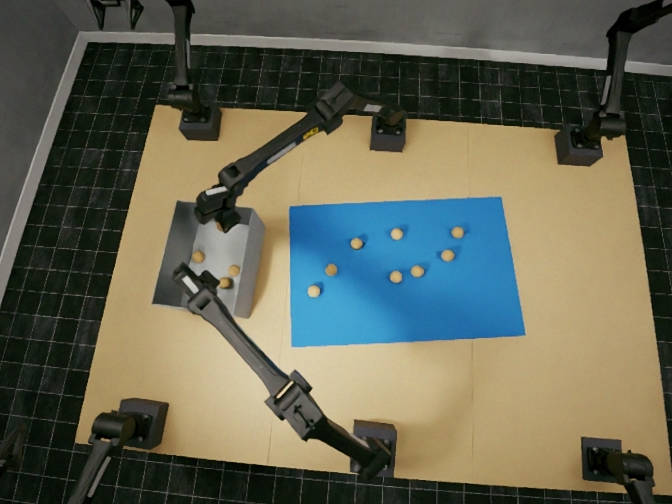

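execute_actions(actions=[{"arm3":{"joints":{"gripper_m":0.085}},"arm4":{"joints":{"gripper_m":0.088}}}], cameras=[])

execute_actions(actions=[{"arm3":{"joints":{"joint2_rad":1.4}},"arm4":{"joints":{"joint2_rad":1.4}}}], cameras=[])

execute_actions(actions=[{"arm3":{"joints":{"joint1_rad":0.601,"joint3_rad":1.375,"joint4_rad":-0.863}}}], cameras=[])

execute_actions(actions=[{"arm4":{"joints":{"joint1_rad":-0.042,"joint3_rad":1.674,"joint4_rad":-0.976}},"arm3":{"joints":{"joint2_rad":1.94}}}], cameras=[])

execute_actions(actions=[{"arm4":{"joints":{"joint2_rad":2.135}}}], cameras=["arm3_cam_wrist","arm4_cam_wrist"])

Scene clock: 213.33 s.
Joint torques (N m, as the arm reports them, + toward a larger angle): arm1=[ 0.19  5.06  7.83  1.92  0.   -0.04] | arm2=[-1.54  6.28  7.49  2.25  0.01 -0.12] | arm3=[  2.4  -21.01  14.89   1.94  -0.11  -0.11] | arm4=[ -0.01 -25.64  13.67   1.68   0.07   0.03] | arm5=[-0.2   4.67  7.27  1.67 -0.04 -0.07] | arm6=[1.03 4.32 7.2  1.8  0.11 0.01]
arm1.joint_positions: joint1_rad=-0.013 joint2_rad=+0.427 joint3_rad=+1.465 joint4_rad=-1.543 joint5_rad=+0.015 joint6_rad=-0.001 gripper_m=+0.095
arm1.joint_status: not commanded
arm1.hand: x=-0.8704 y=+0.5451 z=+1.3730 quat_wxyz=(-0.364, -0.601, -0.611, +0.365) (m; scene frame)
arm2.joint_positions: joint1_rad=-0.014 joint2_rad=+0.442 joint3_rad=+1.473 joint4_rad=-1.523 joint5_rad=-0.002 joint6_rad=-0.015 gripper_m=+0.094
arm2.joint_status: not commanded
arm2.hand: x=-0.8651 y=-0.5275 z=+1.3653 quat_wxyz=(-0.376, +0.595, -0.619, -0.349) (m; scene frame)
arm3.joint_positions: joint1_rad=-0.821 joint2_rad=+2.292 joint3_rad=+2.318 joint4_rad=-1.053 joint5_rad=-0.012 joint6_rad=-0.007 gripper_m=+0.085
arm3.joint_status: all done
arm3.hand: x=-0.6117 y=+0.0857 z=+0.9763 quat_wxyz=(-0.104, -0.896, -0.354, +0.247) (m; scene frame)
arm4.joint_positions: joint1_rad=+0.943 joint2_rad=+2.281 joint3_rad=+2.192 joint4_rad=-0.903 joint5_rad=+0.008 joint6_rad=+0.013 gripper_m=+0.088
arm4.joint_status: all done
arm4.hand: x=-0.6557 y=-0.1317 z=+0.9561 quat_wxyz=(-0.095, +0.904, -0.321, -0.267) (m; scene frame)
arm5.joint_positions: joint1_rad=+0.007 joint2_rad=+0.433 joint3_rad=+1.471 joint4_rad=-1.550 joint5_rad=-0.012 joint6_rad=+0.012 gripper_m=+0.094
arm5.joint_status: not commanded
arm5.hand: x=+0.8718 y=+0.5347 z=+1.3709 quat_wxyz=(-0.367, -0.607, -0.614, +0.346) (m; scene frame)
arm6.joint_positions: joint1_rad=-0.003 joint2_rad=+0.423 joint3_rad=+1.460 joint4_rad=-1.530 joint5_rad=-0.009 joint6_rad=+0.000 gripper_m=+0.095
arm6.joint_status: not commanded
arm6.hand: x=+0.8631 y=-0.5354 z=+1.2906 quat_wxyz=(-0.370, +0.603, -0.610, -0.356) (m; scene frame)
pictures: none
No camera images: the call's "cameras" was empty. Leave "cameras" out to get every camera's image.

Scene clock: 215.87 s.
Joint torques (N m, as the arm reports them, + toward a larger angle): arm1=[ 0.28  4.83  7.93  1.94  0.   -0.04] | arm2=[-1.51  6.3   7.51  2.24  0.02 -0.11] | arm3=[ 2.28 -6.77  9.85  2.6  -0.11 -0.09] | arm4=[-0.01 -9.6   9.55  2.18  0.07  0.03] | arm5=[-0.14  4.68  7.27  1.68 -0.04 -0.06] | arm6=[0.76 4.42 7.1  1.77 0.1  0.04]
arm1.joint_positions: joint1_rad=-0.013 joint2_rad=+0.427 joint3_rad=+1.465 joint4_rad=-1.543 joint5_rad=+0.015 joint6_rad=-0.001 gripper_m=+0.095
arm1.joint_status: not commanded
arm1.hand: x=-0.8704 y=+0.5451 z=+1.3730 quat_wxyz=(-0.364, -0.601, -0.611, +0.365) (m; scene frame)
arm2.joint_positions: joint1_rad=-0.014 joint2_rad=+0.442 joint3_rad=+1.473 joint4_rad=-1.523 joint5_rad=-0.002 joint6_rad=-0.015 gripper_m=+0.094
arm2.joint_status: not commanded
arm2.hand: x=-0.8651 y=-0.5275 z=+1.3653 quat_wxyz=(-0.376, +0.595, -0.619, -0.349) (m; scene frame)
arm3.joint_positions: joint1_rad=-0.821 joint2_rad=+1.387 joint3_rad=+2.334 joint4_rad=-1.050 joint5_rad=-0.012 joint6_rad=-0.007 gripper_m=+0.085
arm3.joint_status: all done
arm3.hand: x=-0.3610 y=+0.3204 z=+1.6072 quat_wxyz=(-0.247, -0.691, -0.275, +0.622) (m; scene frame)
arm4.joint_positions: joint1_rad=+0.943 joint2_rad=+1.394 joint3_rad=+2.213 joint4_rad=-0.899 joint5_rad=+0.008 joint6_rad=+0.013 gripper_m=+0.088
arm4.joint_status: all done
arm4.hand: x=-0.4180 y=-0.3203 z=+1.5979 quat_wxyz=(-0.220, +0.694, -0.248, -0.639) (m; scene frame)
arm5.joint_positions: joint1_rad=+0.007 joint2_rad=+0.433 joint3_rad=+1.471 joint4_rad=-1.550 joint5_rad=-0.012 joint6_rad=+0.012 gripper_m=+0.094
arm5.joint_status: not commanded
arm5.hand: x=+0.8718 y=+0.5347 z=+1.3709 quat_wxyz=(-0.367, -0.607, -0.614, +0.346) (m; scene frame)
arm6.joint_positions: joint1_rad=-0.003 joint2_rad=+0.423 joint3_rad=+1.460 joint4_rad=-1.530 joint5_rad=-0.009 joint6_rad=+0.000 gripper_m=+0.095
arm6.joint_status: not commanded
arm6.hand: x=+0.8631 y=-0.5354 z=+1.2906 quat_wxyz=(-0.370, +0.603, -0.610, -0.356) (m; scene frame)
pictures: none
No camera images: the call's "cameras" was empty. Leave "cameras" out to get every camera's image.

Scene clock: 217.60 s.
Joint torques (N m, as the arm reports them, + toward a larger angle): arm1=[ 0.22  4.71  8.01  1.96  0.01 -0.03] | arm2=[-1.49  6.28  7.51  2.25  0.   -0.12] | arm3=[  1.49 -11.18  12.19   2.31   0.01  -0.11] | arm4=[ 0.02 -9.7   9.5   2.19  0.07  0.03] | arm5=[-0.11  4.62  7.26  1.69 -0.04 -0.06] | arm6=[0.88 4.16 7.14 1.83 0.13 0.  ]
arm1.joint_positions: joint1_rad=-0.013 joint2_rad=+0.427 joint3_rad=+1.465 joint4_rad=-1.543 joint5_rad=+0.015 joint6_rad=-0.001 gripper_m=+0.095
arm1.joint_status: not commanded
arm1.hand: x=-0.8704 y=+0.5451 z=+1.3730 quat_wxyz=(-0.364, -0.601, -0.611, +0.365) (m; scene frame)
arm2.joint_positions: joint1_rad=-0.014 joint2_rad=+0.442 joint3_rad=+1.473 joint4_rad=-1.523 joint5_rad=-0.002 joint6_rad=-0.015 gripper_m=+0.094
arm2.joint_status: not commanded
arm2.hand: x=-0.8651 y=-0.5275 z=+1.3653 quat_wxyz=(-0.376, +0.595, -0.619, -0.349) (m; scene frame)
arm3.joint_positions: joint1_rad=+0.603 joint2_rad=+1.391 joint3_rad=+1.374 joint4_rad=-0.871 joint5_rad=-0.016 joint6_rad=-0.005 gripper_m=+0.085
arm3.joint_status: all done
arm3.hand: x=+0.3139 y=+0.1902 z=+1.1287 quat_wxyz=(-0.301, -0.437, -0.834, +0.151) (m; scene frame)
arm4.joint_positions: joint1_rad=+0.943 joint2_rad=+1.394 joint3_rad=+2.213 joint4_rad=-0.899 joint5_rad=+0.008 joint6_rad=+0.013 gripper_m=+0.088
arm4.joint_status: not commanded
arm4.hand: x=-0.4180 y=-0.3203 z=+1.5979 quat_wxyz=(-0.220, +0.694, -0.248, -0.639) (m; scene frame)
arm5.joint_positions: joint1_rad=+0.007 joint2_rad=+0.433 joint3_rad=+1.471 joint4_rad=-1.550 joint5_rad=-0.012 joint6_rad=+0.012 gripper_m=+0.094
arm5.joint_status: not commanded
arm5.hand: x=+0.8718 y=+0.5347 z=+1.3709 quat_wxyz=(-0.367, -0.607, -0.614, +0.346) (m; scene frame)
arm6.joint_positions: joint1_rad=-0.003 joint2_rad=+0.423 joint3_rad=+1.460 joint4_rad=-1.530 joint5_rad=-0.009 joint6_rad=+0.000 gripper_m=+0.095
arm6.joint_status: not commanded
arm6.hand: x=+0.8631 y=-0.5354 z=+1.2906 quat_wxyz=(-0.370, +0.603, -0.610, -0.356) (m; scene frame)
pictures: none
No camera images: the call's "cameras" was empty. Leave "cameras" out to get every camera's image.

Scene clock: 219.17 s.
Joint torques (N m, as the arm reports them, + toward a larger angle): arm1=[ 0.44  4.56  7.89  2.06  0.01 -0.04] | arm2=[-1.49  6.26  7.51  2.24  0.01 -0.12] | arm3=[  1.55 -15.95  10.71   1.31   0.02  -0.1 ] | arm4=[  0.81 -12.46  11.64   1.77  -0.02   0.03] | arm5=[-0.14  4.68  7.28  1.69 -0.04 -0.06] | arm6=[0.83 3.99 7.39 1.66 0.13 0.03]
arm1.joint_positions: joint1_rad=-0.013 joint2_rad=+0.427 joint3_rad=+1.465 joint4_rad=-1.543 joint5_rad=+0.015 joint6_rad=-0.001 gripper_m=+0.095
arm1.joint_status: not commanded
arm1.hand: x=-0.8704 y=+0.5451 z=+1.3730 quat_wxyz=(-0.364, -0.601, -0.611, +0.365) (m; scene frame)
arm2.joint_positions: joint1_rad=-0.014 joint2_rad=+0.442 joint3_rad=+1.473 joint4_rad=-1.523 joint5_rad=-0.002 joint6_rad=-0.015 gripper_m=+0.094
arm2.joint_status: not commanded
arm2.hand: x=-0.8651 y=-0.5275 z=+1.3653 quat_wxyz=(-0.376, +0.595, -0.619, -0.349) (m; scene frame)
arm3.joint_positions: joint1_rad=+0.603 joint2_rad=+1.932 joint3_rad=+1.360 joint4_rad=-0.871 joint5_rad=-0.016 joint6_rad=-0.005 gripper_m=+0.085
arm3.joint_status: all done
arm3.hand: x=+0.3231 y=+0.1781 z=+0.8210 quat_wxyz=(-0.063, -0.464, -0.883, +0.023) (m; scene frame)
arm4.joint_positions: joint1_rad=-0.049 joint2_rad=+1.398 joint3_rad=+1.669 joint4_rad=-0.973 joint5_rad=+0.010 joint6_rad=+0.013 gripper_m=+0.088
arm4.joint_status: all done
arm4.hand: x=+0.0509 y=-0.0724 z=+1.2845 quat_wxyz=(-0.313, +0.607, -0.674, -0.281) (m; scene frame)
arm5.joint_positions: joint1_rad=+0.007 joint2_rad=+0.433 joint3_rad=+1.471 joint4_rad=-1.550 joint5_rad=-0.012 joint6_rad=+0.012 gripper_m=+0.094
arm5.joint_status: not commanded
arm5.hand: x=+0.8718 y=+0.5347 z=+1.3709 quat_wxyz=(-0.367, -0.607, -0.614, +0.346) (m; scene frame)
arm6.joint_positions: joint1_rad=-0.003 joint2_rad=+0.423 joint3_rad=+1.460 joint4_rad=-1.530 joint5_rad=-0.009 joint6_rad=+0.000 gripper_m=+0.095
arm6.joint_status: not commanded
arm6.hand: x=+0.8631 y=-0.5354 z=+1.2906 quat_wxyz=(-0.370, +0.603, -0.610, -0.356) (m; scene frame)
pictures: none
No camera images: the call's "cameras" was empty. Leave "cameras" out to get every camera's image.

Scene clock: 220.83 s.
Joint torques (N m, as the arm reports them, + toward a larger angle): arm1=[ 0.13  4.64  7.98  1.98  0.01 -0.04] | arm2=[-1.49  6.27  7.5   2.23  0.01 -0.12] | arm3=[  1.74 -16.14  10.72   1.38   0.03  -0.1 ] | arm4=[  0.75 -22.43  10.47   0.59  -0.02   0.03] | arm5=[-0.13  4.69  7.27  1.68 -0.04 -0.07] | arm6=[0.39 4.24 7.19 1.68 0.1  0.04]
arm1.joint_positions: joint1_rad=-0.013 joint2_rad=+0.427 joint3_rad=+1.465 joint4_rad=-1.543 joint5_rad=+0.015 joint6_rad=-0.001 gripper_m=+0.095
arm1.joint_status: not commanded
arm1.hand: x=-0.8704 y=+0.5451 z=+1.3730 quat_wxyz=(-0.364, -0.601, -0.611, +0.365) (m; scene frame)
arm2.joint_positions: joint1_rad=-0.014 joint2_rad=+0.442 joint3_rad=+1.473 joint4_rad=-1.523 joint5_rad=-0.002 joint6_rad=-0.015 gripper_m=+0.094
arm2.joint_status: not commanded
arm2.hand: x=-0.8651 y=-0.5275 z=+1.3653 quat_wxyz=(-0.376, +0.595, -0.619, -0.349) (m; scene frame)
arm3.joint_positions: joint1_rad=+0.603 joint2_rad=+1.932 joint3_rad=+1.360 joint4_rad=-0.871 joint5_rad=-0.016 joint6_rad=-0.005 gripper_m=+0.085
arm3.joint_status: not commanded
arm3.hand: x=+0.3231 y=+0.1781 z=+0.8210 quat_wxyz=(-0.063, -0.464, -0.883, +0.023) (m; scene frame)
arm4.joint_positions: joint1_rad=-0.049 joint2_rad=+2.135 joint3_rad=+1.661 joint4_rad=-0.973 joint5_rad=+0.010 joint6_rad=+0.013 gripper_m=+0.088
arm4.joint_status: all done
arm4.hand: x=+0.0596 y=-0.0007 z=+0.8215 quat_wxyz=(-0.050, +0.669, -0.741, -0.036) (m; scene frame)
arm5.joint_positions: joint1_rad=+0.007 joint2_rad=+0.433 joint3_rad=+1.471 joint4_rad=-1.550 joint5_rad=-0.012 joint6_rad=+0.012 gripper_m=+0.094
arm5.joint_status: not commanded
arm5.hand: x=+0.8718 y=+0.5347 z=+1.3709 quat_wxyz=(-0.367, -0.607, -0.614, +0.346) (m; scene frame)
arm6.joint_positions: joint1_rad=-0.003 joint2_rad=+0.423 joint3_rad=+1.460 joint4_rad=-1.530 joint5_rad=-0.009 joint6_rad=+0.000 gripper_m=+0.095
arm6.joint_status: not commanded
arm6.hand: x=+0.8631 y=-0.5354 z=+1.2906 quat_wxyz=(-0.370, +0.603, -0.610, -0.356) (m; scene frame)
pictures: arm3_cam_wrist, arm4_cam_wrist
camera_calibration (this result's frames):
arm3_cam_wrist: T_world_to_cam=[[-0.826524, -0.562537, -0.0202773, 0.385262], [-0.500959, 0.718665, 0.482245, -0.358174], [-0.256708, 0.408745, -0.875802, 0.853835], [0, 0, 0, 1]] pos_world=[0.358184, 0.12513, 0.92833]
arm4_cam_wrist: T_world_to_cam=[[0.994411, -0.103363, 0.0215167, -0.0780324], [-0.101439, -0.878858, 0.466176, -0.369177], [-0.0292752, -0.465753, -0.884431, 0.853086], [0, 0, 0, 1]] pos_world=[0.0651215, 0.0648071, 0.928276]
Images, in order (width x height): arm3_cam_wrist 672x504, arm4_cam_wrist 672x504.

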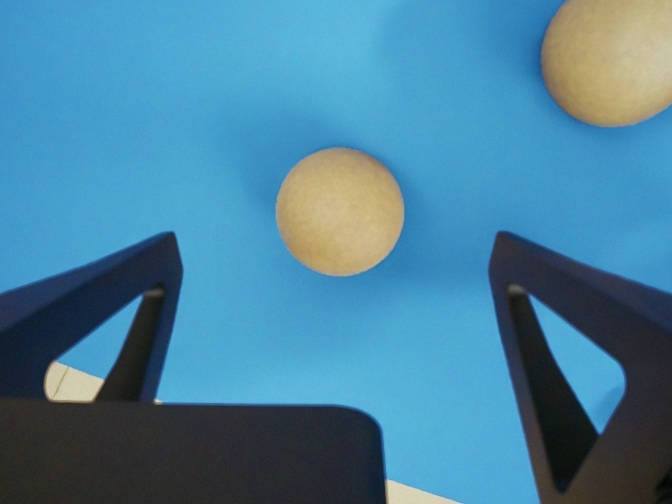

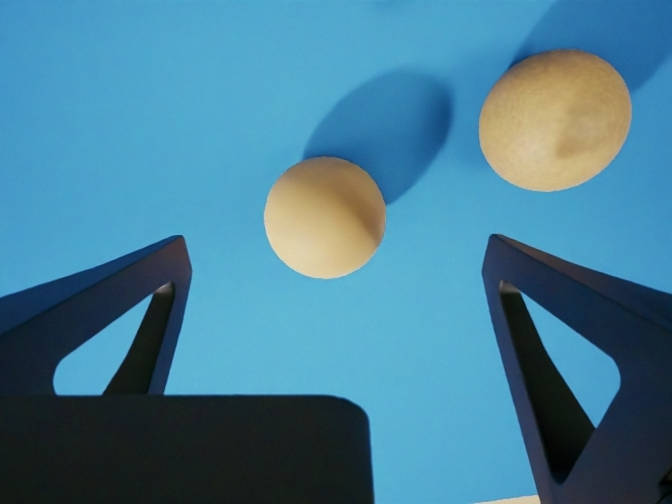

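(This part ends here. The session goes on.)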